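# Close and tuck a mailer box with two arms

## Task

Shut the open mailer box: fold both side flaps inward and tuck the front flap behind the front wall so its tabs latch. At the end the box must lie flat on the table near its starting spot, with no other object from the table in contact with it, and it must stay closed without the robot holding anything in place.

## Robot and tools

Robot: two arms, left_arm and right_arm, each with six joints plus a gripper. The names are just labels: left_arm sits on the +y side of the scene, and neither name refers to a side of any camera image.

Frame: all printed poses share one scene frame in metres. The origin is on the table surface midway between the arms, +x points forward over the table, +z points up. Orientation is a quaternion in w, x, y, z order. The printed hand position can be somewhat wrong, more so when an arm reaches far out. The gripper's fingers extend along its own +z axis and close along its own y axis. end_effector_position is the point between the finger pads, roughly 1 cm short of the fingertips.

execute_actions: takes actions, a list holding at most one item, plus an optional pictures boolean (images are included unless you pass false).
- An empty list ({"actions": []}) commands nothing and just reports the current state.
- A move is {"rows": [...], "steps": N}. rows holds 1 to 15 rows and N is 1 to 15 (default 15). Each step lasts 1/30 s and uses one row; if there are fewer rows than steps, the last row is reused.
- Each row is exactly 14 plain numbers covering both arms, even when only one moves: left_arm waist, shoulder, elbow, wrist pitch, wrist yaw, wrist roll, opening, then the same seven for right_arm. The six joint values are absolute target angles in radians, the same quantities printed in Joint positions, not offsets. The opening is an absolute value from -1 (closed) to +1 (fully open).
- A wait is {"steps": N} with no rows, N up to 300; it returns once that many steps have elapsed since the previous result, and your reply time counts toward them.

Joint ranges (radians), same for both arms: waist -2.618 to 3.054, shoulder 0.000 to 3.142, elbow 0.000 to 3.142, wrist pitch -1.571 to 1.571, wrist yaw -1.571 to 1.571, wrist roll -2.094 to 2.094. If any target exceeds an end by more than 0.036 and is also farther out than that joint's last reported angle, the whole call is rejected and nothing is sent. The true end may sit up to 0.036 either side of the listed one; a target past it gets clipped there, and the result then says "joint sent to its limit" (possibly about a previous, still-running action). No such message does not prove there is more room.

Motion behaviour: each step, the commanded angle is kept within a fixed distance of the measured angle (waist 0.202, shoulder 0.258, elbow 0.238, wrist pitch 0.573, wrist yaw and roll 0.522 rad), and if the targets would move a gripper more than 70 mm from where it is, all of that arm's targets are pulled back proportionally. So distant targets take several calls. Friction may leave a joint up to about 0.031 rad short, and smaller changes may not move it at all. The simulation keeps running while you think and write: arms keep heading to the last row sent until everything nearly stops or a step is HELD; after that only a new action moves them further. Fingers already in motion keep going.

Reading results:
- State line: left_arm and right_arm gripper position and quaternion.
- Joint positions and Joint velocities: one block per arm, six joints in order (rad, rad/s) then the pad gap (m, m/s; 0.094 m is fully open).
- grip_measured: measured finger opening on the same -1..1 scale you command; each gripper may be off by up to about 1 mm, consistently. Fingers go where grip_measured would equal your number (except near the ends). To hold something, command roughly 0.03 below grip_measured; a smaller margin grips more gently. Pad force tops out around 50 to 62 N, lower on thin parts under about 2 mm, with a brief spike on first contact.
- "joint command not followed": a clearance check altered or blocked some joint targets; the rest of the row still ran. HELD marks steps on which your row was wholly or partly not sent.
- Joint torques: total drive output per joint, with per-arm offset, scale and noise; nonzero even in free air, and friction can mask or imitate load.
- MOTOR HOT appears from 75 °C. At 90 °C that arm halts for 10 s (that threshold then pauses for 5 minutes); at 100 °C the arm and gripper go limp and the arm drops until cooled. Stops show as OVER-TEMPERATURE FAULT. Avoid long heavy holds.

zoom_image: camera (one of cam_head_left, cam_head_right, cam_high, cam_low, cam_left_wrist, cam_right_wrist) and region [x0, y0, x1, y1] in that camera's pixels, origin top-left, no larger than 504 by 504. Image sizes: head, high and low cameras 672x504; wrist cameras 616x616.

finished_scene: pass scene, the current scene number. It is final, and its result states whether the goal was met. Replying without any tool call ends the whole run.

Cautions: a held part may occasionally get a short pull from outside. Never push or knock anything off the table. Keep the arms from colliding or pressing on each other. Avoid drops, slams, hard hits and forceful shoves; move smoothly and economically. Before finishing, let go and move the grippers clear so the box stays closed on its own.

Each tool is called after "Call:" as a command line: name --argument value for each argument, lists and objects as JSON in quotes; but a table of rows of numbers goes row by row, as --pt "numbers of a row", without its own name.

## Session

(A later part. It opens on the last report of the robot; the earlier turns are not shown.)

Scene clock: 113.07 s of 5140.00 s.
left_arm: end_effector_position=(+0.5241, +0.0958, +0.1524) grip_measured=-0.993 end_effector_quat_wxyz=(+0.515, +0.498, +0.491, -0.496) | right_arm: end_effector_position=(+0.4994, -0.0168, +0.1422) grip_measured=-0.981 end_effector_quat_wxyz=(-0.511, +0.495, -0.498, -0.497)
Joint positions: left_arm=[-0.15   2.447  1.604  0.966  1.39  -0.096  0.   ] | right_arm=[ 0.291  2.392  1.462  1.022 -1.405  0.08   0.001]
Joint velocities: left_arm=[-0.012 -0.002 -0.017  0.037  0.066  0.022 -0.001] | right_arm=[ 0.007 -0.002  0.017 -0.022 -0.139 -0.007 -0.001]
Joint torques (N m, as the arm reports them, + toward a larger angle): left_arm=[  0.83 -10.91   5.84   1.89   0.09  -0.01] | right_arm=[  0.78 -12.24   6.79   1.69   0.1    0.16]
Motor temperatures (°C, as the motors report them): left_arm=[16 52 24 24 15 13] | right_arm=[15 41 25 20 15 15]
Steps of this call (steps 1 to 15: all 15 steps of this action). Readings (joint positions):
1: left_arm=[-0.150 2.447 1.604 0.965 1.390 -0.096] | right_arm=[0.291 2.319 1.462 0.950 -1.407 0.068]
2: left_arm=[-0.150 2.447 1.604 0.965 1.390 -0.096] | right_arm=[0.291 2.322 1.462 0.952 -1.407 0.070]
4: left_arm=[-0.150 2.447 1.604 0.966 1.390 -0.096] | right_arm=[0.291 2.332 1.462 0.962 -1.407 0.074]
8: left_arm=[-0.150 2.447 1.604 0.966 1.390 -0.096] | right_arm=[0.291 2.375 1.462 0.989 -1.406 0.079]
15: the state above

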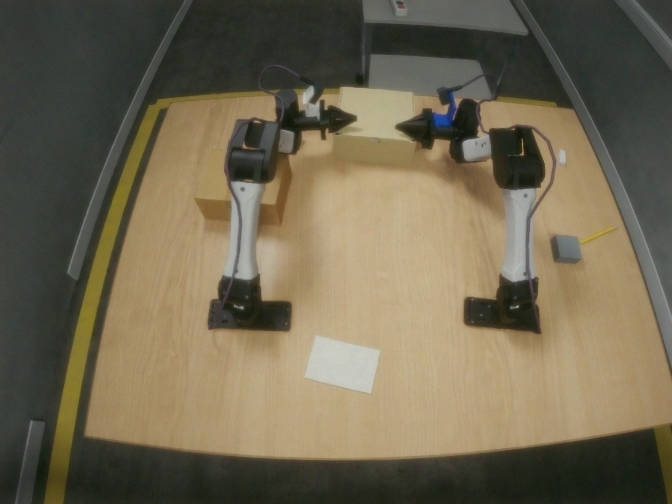

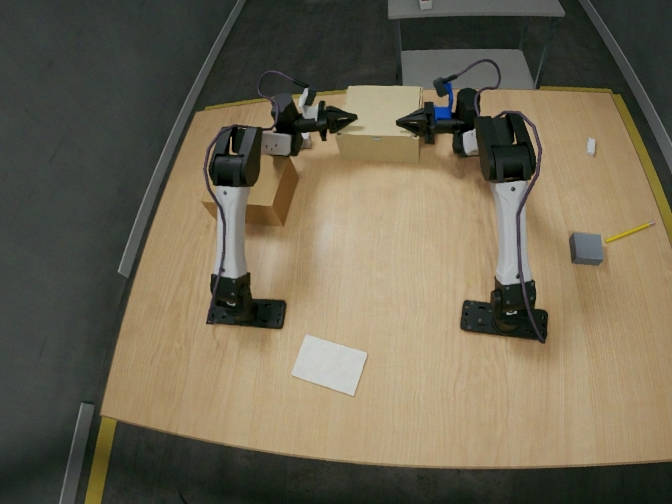

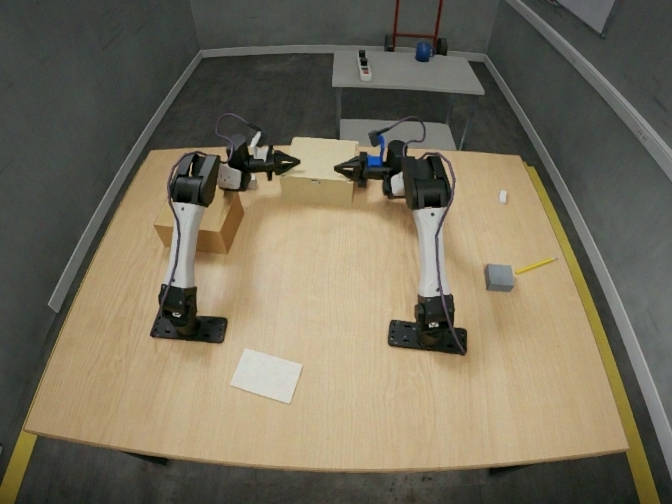

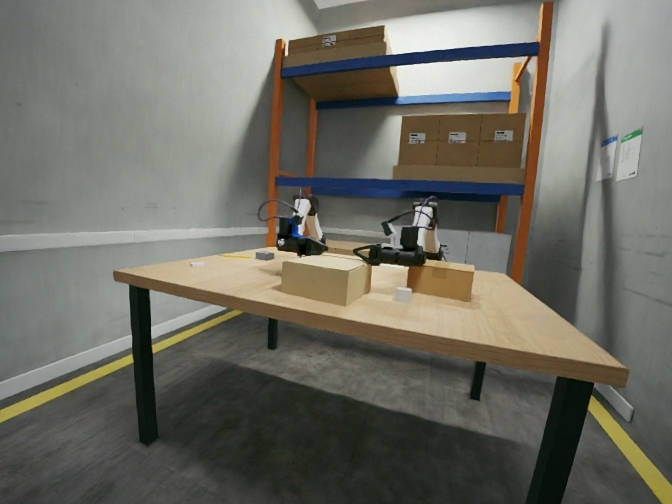

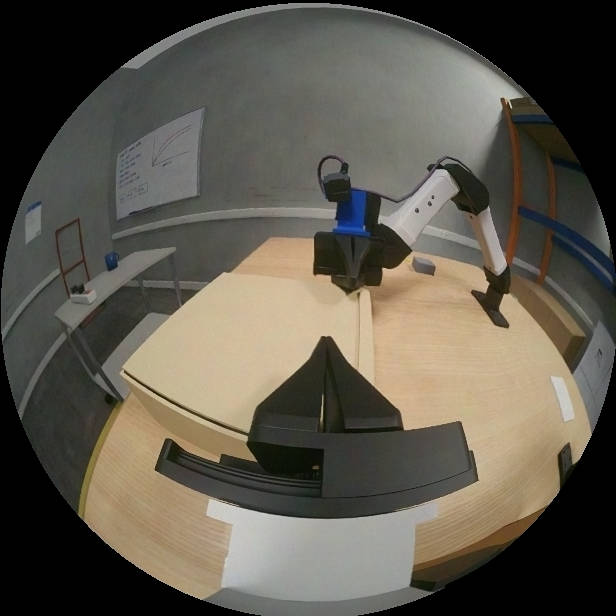

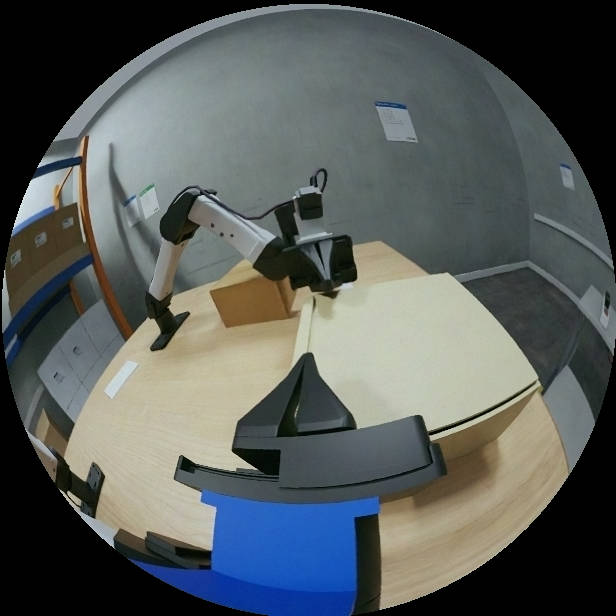

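Call:
execute_actions --actions '[{"rows":[[-0.15,2.485,1.58,0.98,1.39,-0.1,-1,0.29,2.42,1.445,1.03,-1.405,0.09,-1],[-0.15,2.49,1.58,0.98,1.39,-0.1,-1,0.29,2.43,1.44,1.03,-1.405,0.09,-1],[-0.15,2.49,1.58,0.98,1.39,-0.1,-1,0.29,2.44,1.435,1.03,-1.405,0.09,-1]],"steps":10}]' --pictures false

Call:
execute_actions --actions '[{"rows":[[-0.157,2.465,1.572,0.985,1.385,-0.1,-1,0.284,2.41,1.425,1.035,-1.41,0.09,-1],[-0.162,2.46,1.564,0.99,1.38,-0.1,-1,0.279,2.403,1.413,1.04,-1.414,0.09,-1],[-0.167,2.455,1.556,0.994,1.376,-0.1,-1,0.274,2.396,1.401,1.046,-1.418,0.09,-1],[-0.172,2.45,1.548,0.998,1.372,-0.1,-1,0.27,2.39,1.389,1.052,-1.422,0.09,-1],[-0.177,2.445,1.54,1.002,1.368,-0.1,-1,0.266,2.384,1.377,1.058,-1.426,0.09,-1],[-0.182,2.44,1.532,1.006,1.364,-0.1,-1,0.262,2.378,1.365,1.064,-1.43,0.09,-1],[-0.187,2.436,1.524,1.01,1.36,-0.1,-1,0.258,2.372,1.353,1.07,-1.434,0.09,-1],[-0.192,2.432,1.516,1.014,1.356,-0.1,-1,0.254,2.366,1.341,1.076,-1.438,0.09,-1],[-0.197,2.428,1.508,1.018,1.352,-0.1,-1,0.25,2.36,1.329,1.082,-1.442,0.09,-1],[-0.202,2.424,1.5,1.022,1.348,-0.1,-1,0.246,2.354,1.317,1.088,-1.446,0.09,-1],[-0.207,2.42,1.49,1.026,1.344,-0.1,-1,0.242,2.348,1.305,1.094,-1.45,0.09,-1],[-0.212,2.415,1.48,1.03,1.34,-0.1,-1,0.238,2.342,1.295,1.1,-1.454,0.09,-1]],"steps":15}]'

Scene clock: 114.97 s of 5140.00 s.
left_arm: end_effector_position=(+0.5242, +0.0958, +0.1494) grip_measured=-0.993 end_effector_quat_wxyz=(+0.516, +0.499, +0.490, -0.496) | right_arm: end_effector_position=(+0.4993, -0.0168, +0.1410) grip_measured=-0.981 end_effector_quat_wxyz=(-0.516, +0.499, -0.492, -0.492)
Joint positions: left_arm=[-0.15   2.456  1.604  0.981  1.39  -0.099  0.   ] | right_arm=[ 0.291  2.401  1.462  1.051 -1.405  0.081  0.001]
Joint velocities: left_arm=[-0.012 -0.002 -0.012 -0.037 -0.081 -0.037  0.001] | right_arm=[ 0.002  0.012 -0.017  0.051  0.007 -0.051 -0.   ]
Joint torques (N m, as the arm reports them, + toward a larger angle): left_arm=[  0.38 -10.79   5.47   1.71  -0.01   0.01] | right_arm=[  0.24 -10.69   5.12   1.35   0.04   0.18]
Motor temperatures (°C, as the motors report them): left_arm=[16 51 24 24 15 13] | right_arm=[15 41 24 20 15 15]
Steps of this call (steps 1 to 15: the robot went on to your last target; steps 16 to 47: nothing new was sent; steps 48 to 57: all 10 steps of this action). Readings (joint positions):
48: left_arm=[-0.150 2.448 1.604 0.967 1.390 -0.096] | right_arm=[0.291 2.393 1.462 1.022 -1.405 0.081]
49: left_arm=[-0.150 2.450 1.604 0.968 1.390 -0.096] | right_arm=[0.291 2.395 1.462 1.026 -1.405 0.081]
51: left_arm=[-0.150 2.455 1.604 0.971 1.390 -0.096] | right_arm=[0.291 2.398 1.462 1.038 -1.405 0.081]
55: left_arm=[-0.150 2.456 1.604 0.981 1.390 -0.099] | right_arm=[0.291 2.401 1.462 1.049 -1.405 0.081]
57: the state above

Scene clock: 115.47 s of 5140.00 s.
left_arm: end_effector_position=(+0.5032, +0.0766, +0.1488) grip_measured=-0.993 end_effector_quat_wxyz=(+0.515, +0.500, +0.485, -0.499) | right_arm: end_effector_position=(+0.4833, -0.0452, +0.1359) grip_measured=-0.981 end_effector_quat_wxyz=(-0.519, +0.489, -0.504, -0.488)
Joint positions: left_arm=[-0.195  2.412  1.509  1.037  1.354 -0.099  0.   ] | right_arm=[ 0.236  2.341  1.324  1.114 -1.432  0.081  0.001]
Joint velocities: left_arm=[-0.061 -0.032 -0.046  0.022 -0.022 -0.007 -0.   ] | right_arm=[-0.076 -0.007 -0.071 -0.022 -0.081  0.066 -0.   ]
Joint torques (N m, as the arm reports them, + toward a larger angle): left_arm=[ -0.63 -12.9    5.14   1.59  -0.12   0.01] | right_arm=[  0.6  -12.78   4.84   1.35  -0.08   0.18]
Motor temperatures (°C, as the motors report them): left_arm=[16 51 24 24 15 13] | right_arm=[15 41 24 20 15 15]
Steps of this call (steps 1 to 15: all 15 steps of this action). Readings (joint positions):
1: left_arm=[-0.150 2.456 1.603 0.982 1.389 -0.099] | right_arm=[0.291 2.401 1.461 1.053 -1.405 0.081]
2: left_arm=[-0.150 2.456 1.600 0.986 1.388 -0.099] | right_arm=[0.290 2.400 1.457 1.058 -1.404 0.081]
4: left_arm=[-0.151 2.451 1.590 0.995 1.382 -0.099] | right_arm=[0.285 2.393 1.438 1.065 -1.404 0.081]
8: left_arm=[-0.162 2.435 1.557 1.011 1.371 -0.099] | right_arm=[0.267 2.372 1.390 1.083 -1.410 0.081]
15: the state above

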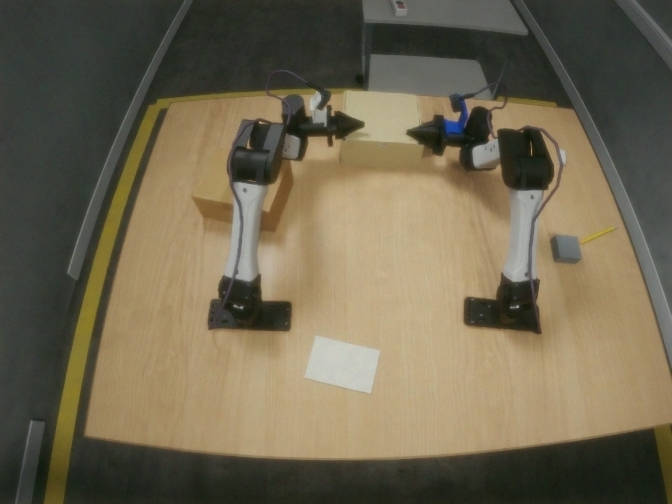

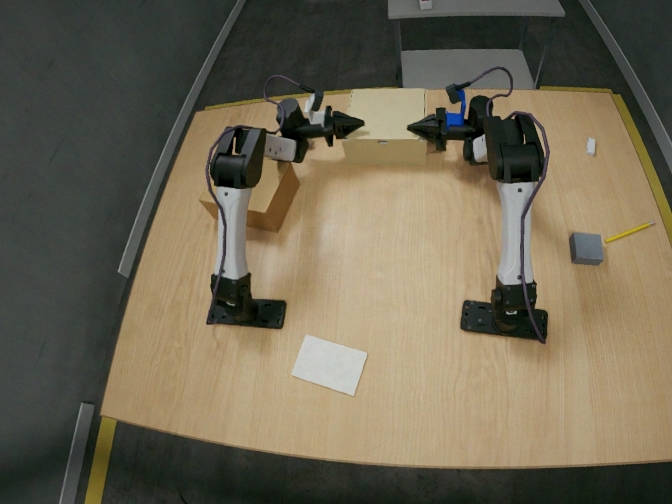

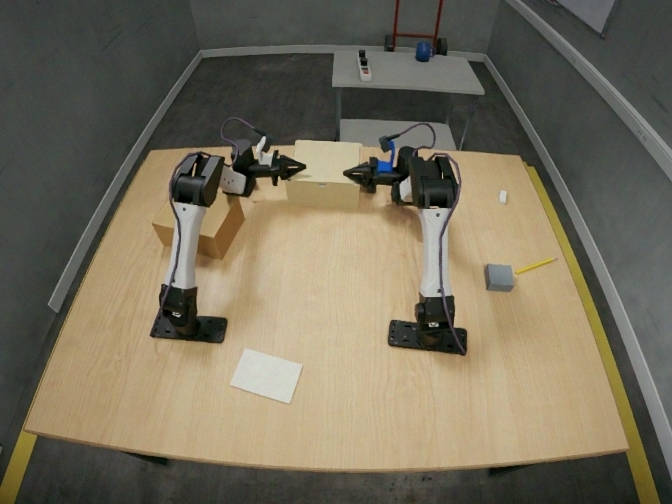

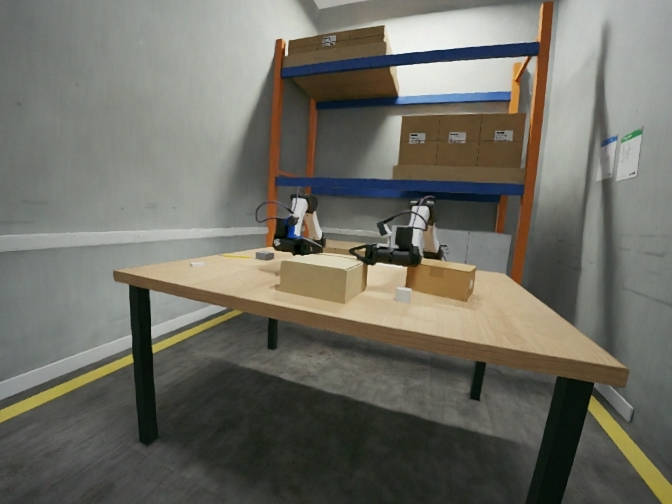

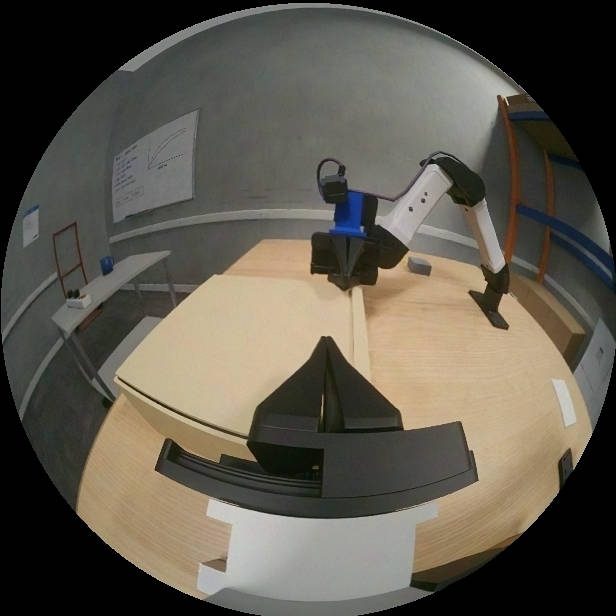

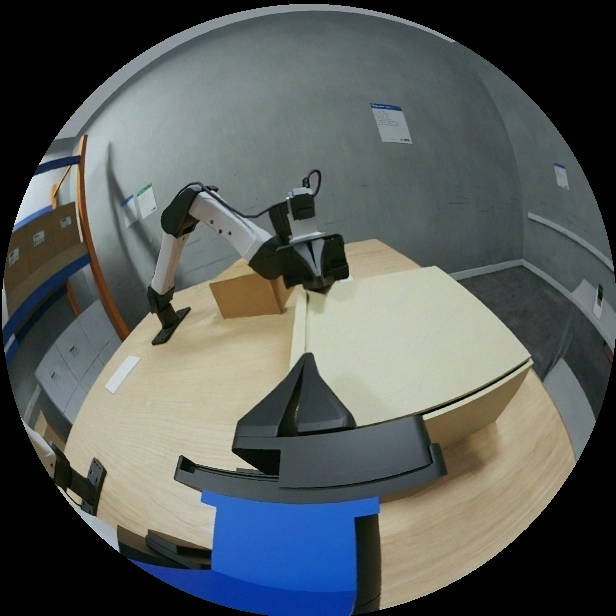

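Box is near its origin. Lift.

Call:
execute_actions --actions '[{"rows":[[-0.195,2.4,1.515,1.02,1.35,-0.1,-1,0.238,2.33,1.33,1.09,-1.44,0.09,-1],[-0.195,2.385,1.525,1.0,1.35,-0.1,-1,0.238,2.315,1.34,1.07,-1.44,0.09,-1],[-0.195,2.37,1.535,0.975,1.35,-0.1,-1,0.238,2.3,1.35,1.045,-1.44,0.09,-1],[-0.195,2.355,1.545,0.95,1.35,-0.1,-1,0.238,2.285,1.36,1.02,-1.44,0.09,-1],[-0.195,2.34,1.555,0.925,1.35,-0.1,-1,0.238,2.27,1.37,0.995,-1.44,0.09,-1],[-0.19,2.325,1.565,0.9,1.35,-0.1,-1,0.23,2.255,1.38,0.97,-1.44,0.09,-1],[-0.18,2.31,1.575,0.875,1.35,-0.1,-1,0.22,2.24,1.39,0.945,-1.44,0.09,-1],[-0.165,2.295,1.585,0.85,1.35,-0.1,-1,0.205,2.225,1.4,0.92,-1.44,0.09,-1],[-0.15,2.28,1.59,0.83,1.35,-0.1,-1,0.19,2.21,1.4,0.9,-1.44,0.09,-1],[-0.135,2.28,1.59,0.83,1.35,-0.1,-1,0.175,2.21,1.4,0.9,-1.44,0.09,-1],[-0.12,2.28,1.59,0.83,1.35,-0.1,-1,0.16,2.21,1.4,0.9,-1.44,0.09,-1]],"steps":15}]' --pictures false

Call:
execute_actions --actions '[{"steps":30}]'

Call:
zoom_image --camera "cam_high" --region '[240,110,420,220]'

Scene clock: 117.03 s of 5140.00 s.
left_arm: end_effector_position=(+0.5245, +0.1133, +0.2295) grip_measured=-0.993 end_effector_quat_wxyz=(+0.553, +0.494, +0.484, -0.464) | right_arm: end_effector_position=(+0.5018, -0.0797, +0.1995) grip_measured=-0.981 end_effector_quat_wxyz=(+0.541, -0.477, +0.514, +0.464)
Joint positions: left_arm=[-0.12   2.272  1.588  0.884  1.351 -0.099  0.   ] | right_arm=[ 0.162  2.21   1.392  0.941 -1.437  0.082  0.001]
Joint velocities: left_arm=[ 0.212 -0.012 -0.002 -0.037  0.022 -0.007 -0.001] | right_arm=[-0.252  0.002 -0.022 -0.007  0.051 -0.022  0.001]
Joint torques (N m, as the arm reports them, + toward a larger angle): left_arm=[ -0.96 -12.06   8.59   1.25  -0.07   0.01] | right_arm=[  1.06 -12.77   9.16   1.3    0.03   0.18]
Motor temperatures (°C, as the motors report them): left_arm=[16 51 24 24 15 13] | right_arm=[15 41 24 20 15 15]
Steps of this call (steps 1 to 15: the robot went on to your last target; steps 16 to 32: nothing new was sent; steps 33 to 47: all 15 steps of this action). Readings (joint positions):
33: left_arm=[-0.198 2.411 1.507 1.042 1.351 -0.099] | right_arm=[0.234 2.340 1.322 1.120 -1.436 0.081]
34: left_arm=[-0.198 2.409 1.507 1.038 1.351 -0.099] | right_arm=[0.234 2.338 1.322 1.115 -1.436 0.081]
36: left_arm=[-0.198 2.399 1.512 1.013 1.351 -0.099] | right_arm=[0.234 2.330 1.327 1.088 -1.436 0.081]
40: left_arm=[-0.195 2.351 1.546 0.936 1.351 -0.099] | right_arm=[0.233 2.288 1.358 1.003 -1.437 0.082]
47: the state above

Scene clock: 118.03 s of 5140.00 s.
left_arm: end_effector_position=(+0.5267, +0.1164, +0.2255) grip_measured=-0.993 end_effector_quat_wxyz=(+0.545, +0.485, +0.497, -0.470) | right_arm: end_effector_position=(+0.5036, -0.0837, +0.1962) grip_measured=-0.981 end_effector_quat_wxyz=(+0.534, -0.467, +0.525, +0.469)
Joint positions: left_arm=[-0.113  2.272  1.588  0.848  1.351 -0.099  0.   ] | right_arm=[ 0.154  2.21   1.392  0.907 -1.437  0.082  0.001]
Joint velocities: left_arm=[ 0.012  0.007  0.012 -0.051 -0.11  -0.051 -0.001] | right_arm=[ 0.007 -0.002 -0.017 -0.051 -0.051  0.022 -0.001]
Joint torques (N m, as the arm reports them, + toward a larger angle): left_arm=[ -0.22 -12.16   8.65   1.56  -0.04   0.02] | right_arm=[  0.68 -12.72   9.17   1.51   0.01   0.18]
Motor temperatures (°C, as the motors report them): left_arm=[16 51 24 24 15 13] | right_arm=[15 41 24 20 15 15]
Steps of this call (steps 1 to 30: the robot went on to your last target). Readings (joint positions):
1: left_arm=[-0.114 2.272 1.588 0.881 1.351 -0.099] | right_arm=[0.156 2.210 1.392 0.938 -1.437 0.082]
2: left_arm=[-0.111 2.272 1.588 0.872 1.351 -0.099] | right_arm=[0.153 2.210 1.392 0.930 -1.437 0.082]
4: left_arm=[-0.112 2.272 1.588 0.861 1.351 -0.099] | right_arm=[0.153 2.210 1.392 0.920 -1.437 0.082]
8: left_arm=[-0.113 2.272 1.588 0.853 1.351 -0.099] | right_arm=[0.154 2.210 1.392 0.912 -1.437 0.082]
30: the state above
All arms were judged still, so your last target was given up. Only a new action makes them travel on or press farther. Fingers that are still opening or closing keep moving.

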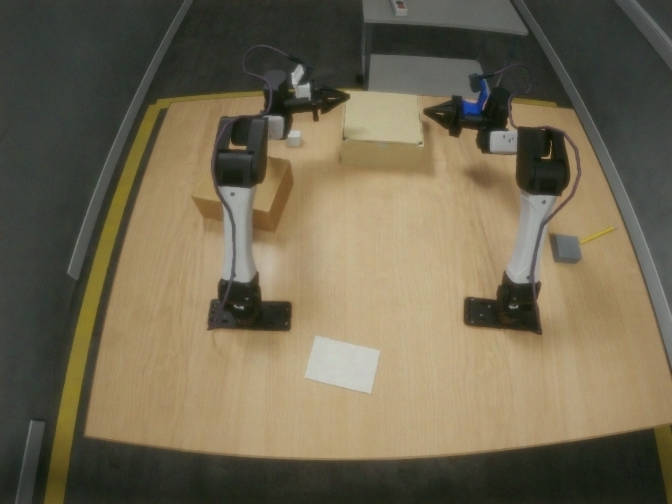

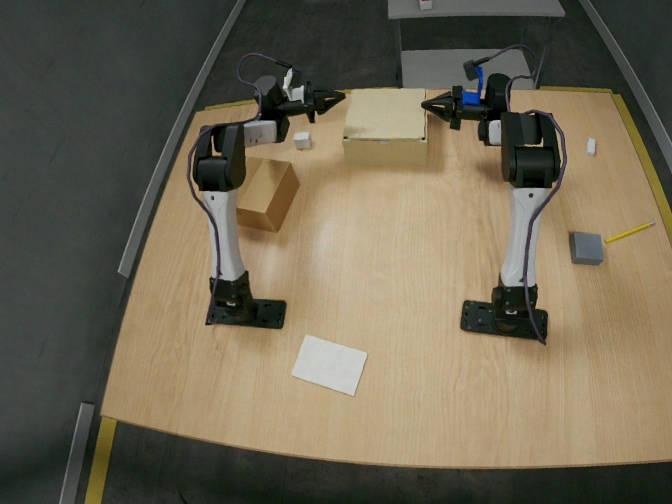

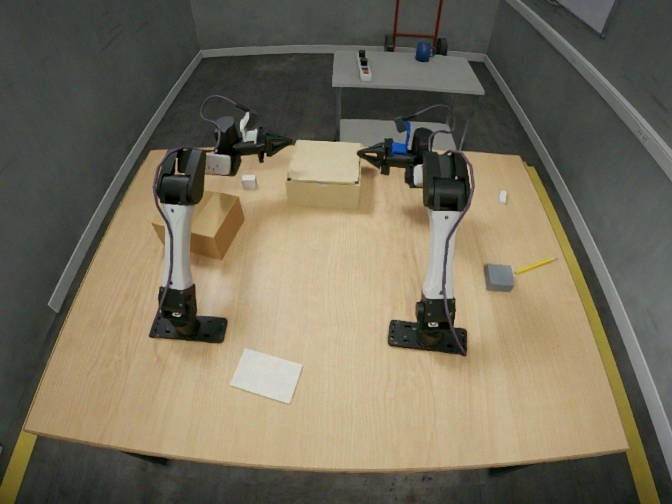

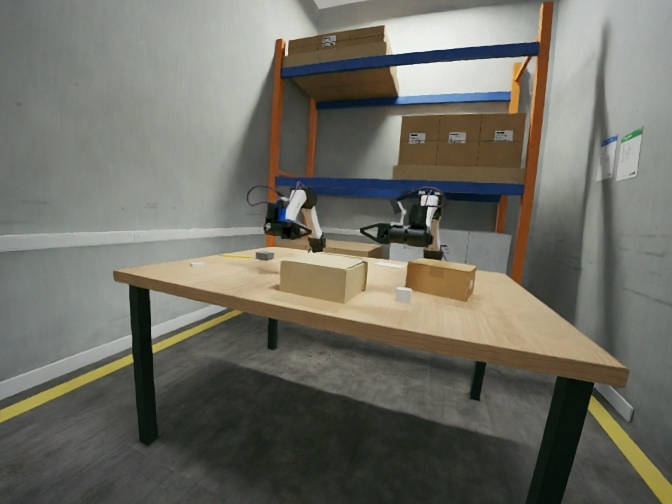

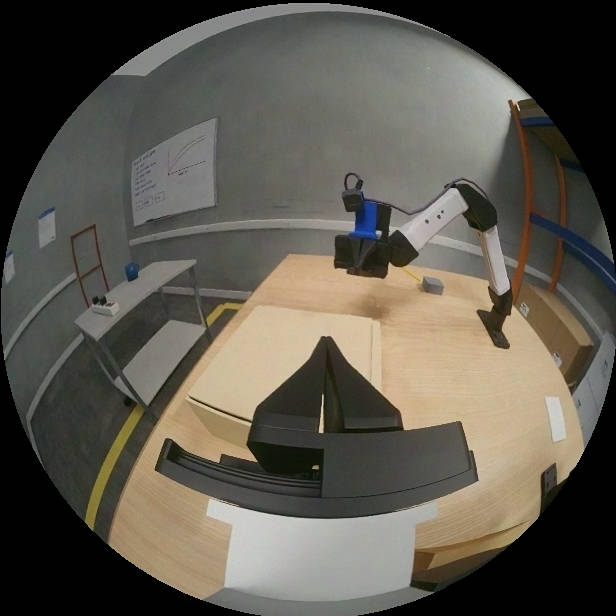

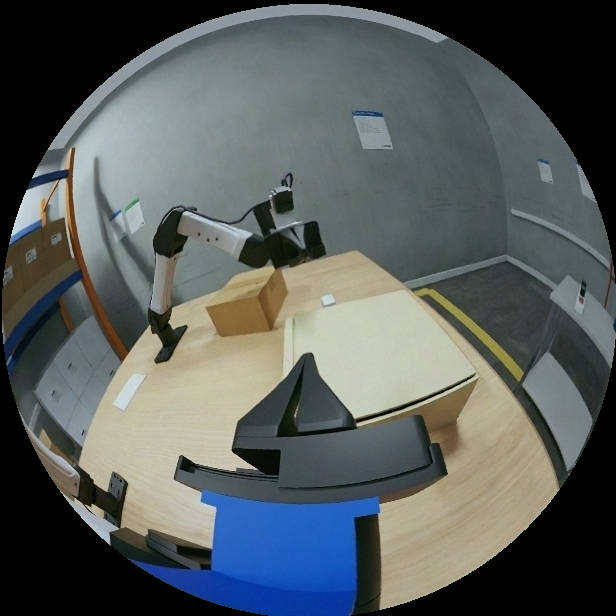

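Region (240, 110, 420, 220) of cam_high's 672x504 image, scaled by 2.800, with more detail than that image has.

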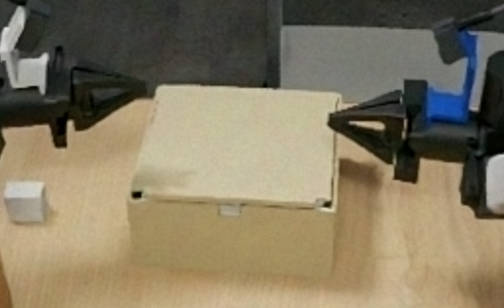

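Call:
execute_actions --actions '[{"steps":90}]'

Call:
zoom_image --camera "cam_high" --region '[270,130,380,215]'

Scene clock: 121.03 s of 5140.00 s.
left_arm: end_effector_position=(+0.5267, +0.1164, +0.2255) grip_measured=-0.993 end_effector_quat_wxyz=(+0.545, +0.485, +0.497, -0.470) | right_arm: end_effector_position=(+0.5036, -0.0837, +0.1962) grip_measured=-0.981 end_effector_quat_wxyz=(+0.534, -0.467, +0.525, +0.469)
Joint positions: left_arm=[-0.113  2.272  1.588  0.848  1.351 -0.099  0.   ] | right_arm=[ 0.154  2.21   1.392  0.907 -1.437  0.082  0.001]
Joint velocities: left_arm=[ 0.002 -0.002 -0.017  0.037 -0.022  0.022 -0.001] | right_arm=[ 0.002 -0.007  0.012 -0.007 -0.022  0.022 -0.001]
Joint torques (N m, as the arm reports them, + toward a larger angle): left_arm=[ -0.21 -12.14   8.65   1.56  -0.04   0.02] | right_arm=[  0.66 -12.74   9.18   1.52   0.01   0.18]
Motor temperatures (°C, as the motors report them): left_arm=[16 51 24 24 15 13] | right_arm=[15 41 25 20 15 15]
Steps of this call (steps 1 to 90: nothing new was sent). Readings (joint positions):
1: left_arm=[-0.113 2.272 1.588 0.848 1.351 -0.099] | right_arm=[0.154 2.210 1.392 0.907 -1.437 0.082]
2: left_arm=[-0.113 2.272 1.588 0.848 1.351 -0.099] | right_arm=[0.154 2.210 1.392 0.907 -1.437 0.082]
4: left_arm=[-0.113 2.272 1.588 0.848 1.351 -0.099] | right_arm=[0.154 2.210 1.392 0.907 -1.437 0.082]
8: left_arm=[-0.113 2.272 1.588 0.848 1.351 -0.099] | right_arm=[0.154 2.210 1.392 0.907 -1.437 0.082]
90: the state above

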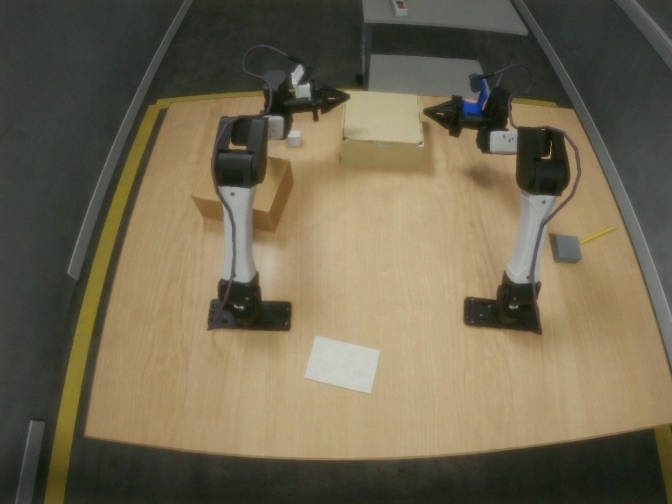

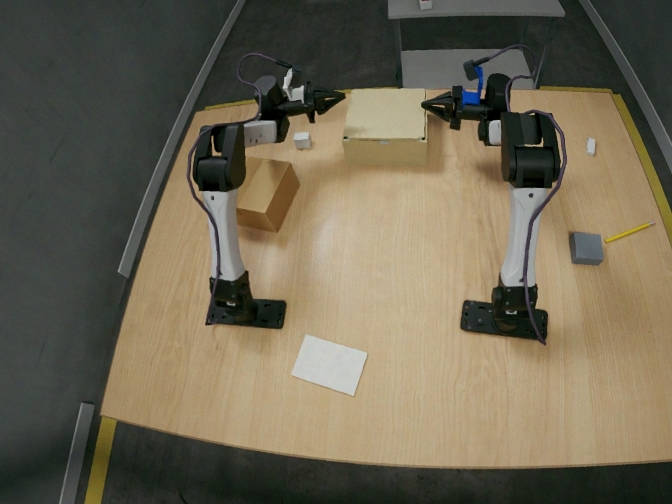

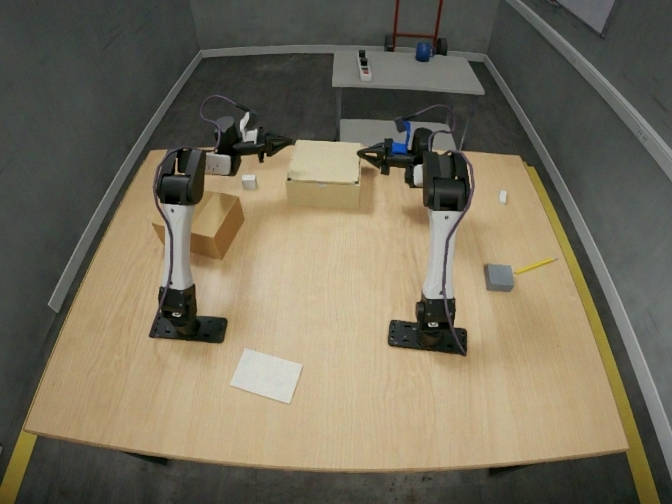

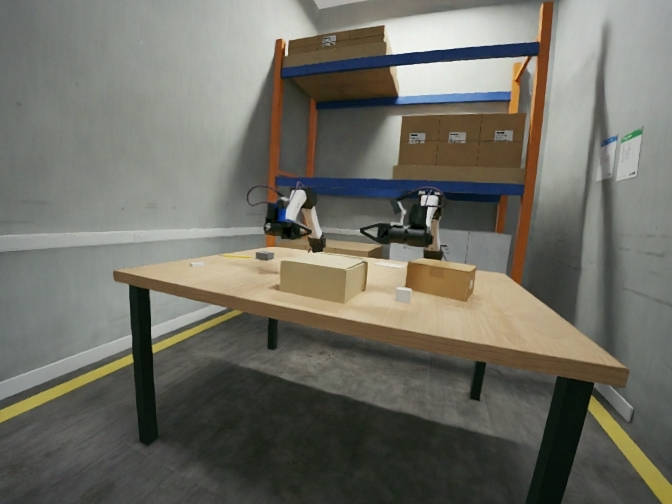

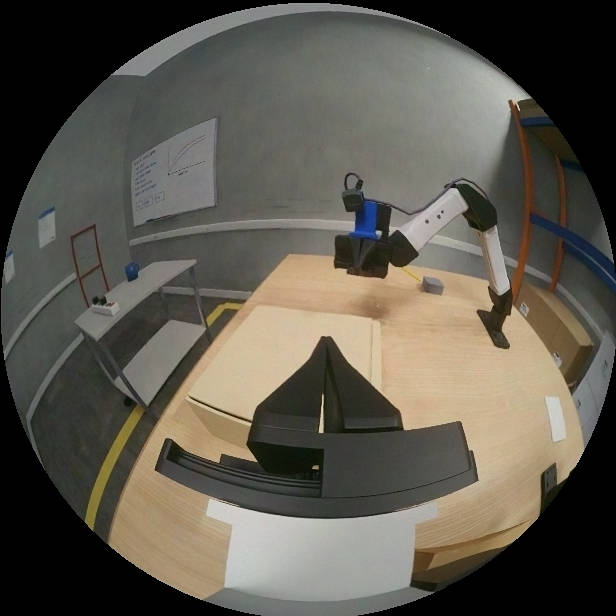

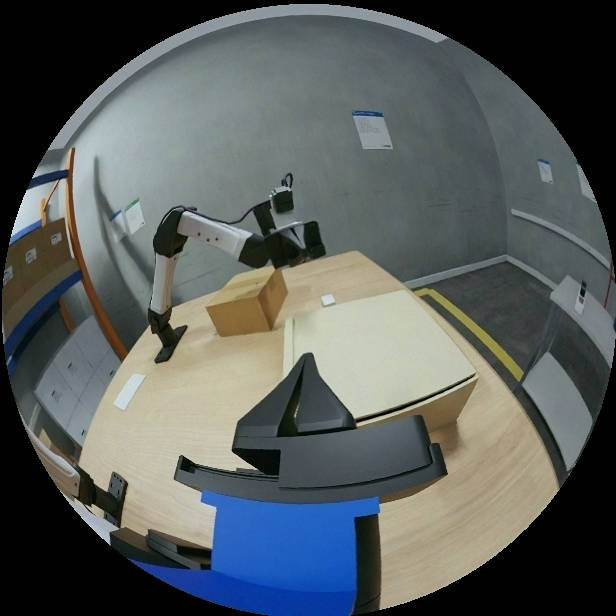

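Region (270, 130, 380, 215) of cam_high's 672x504 image, scaled by 4.582, with more detail than that image has; it fills the top 389 rows of this view, and the rest is white.

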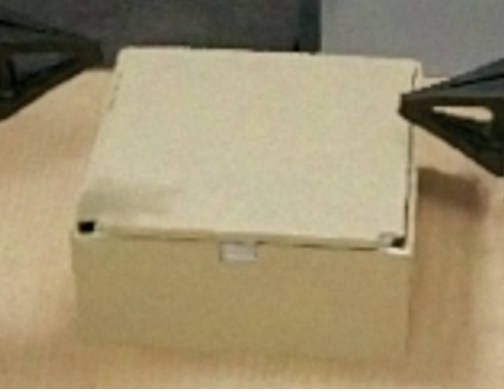

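Lid sprang up to the catch and holds.

Call:
finished_scene --scene 2

The scene is finished: the task was done.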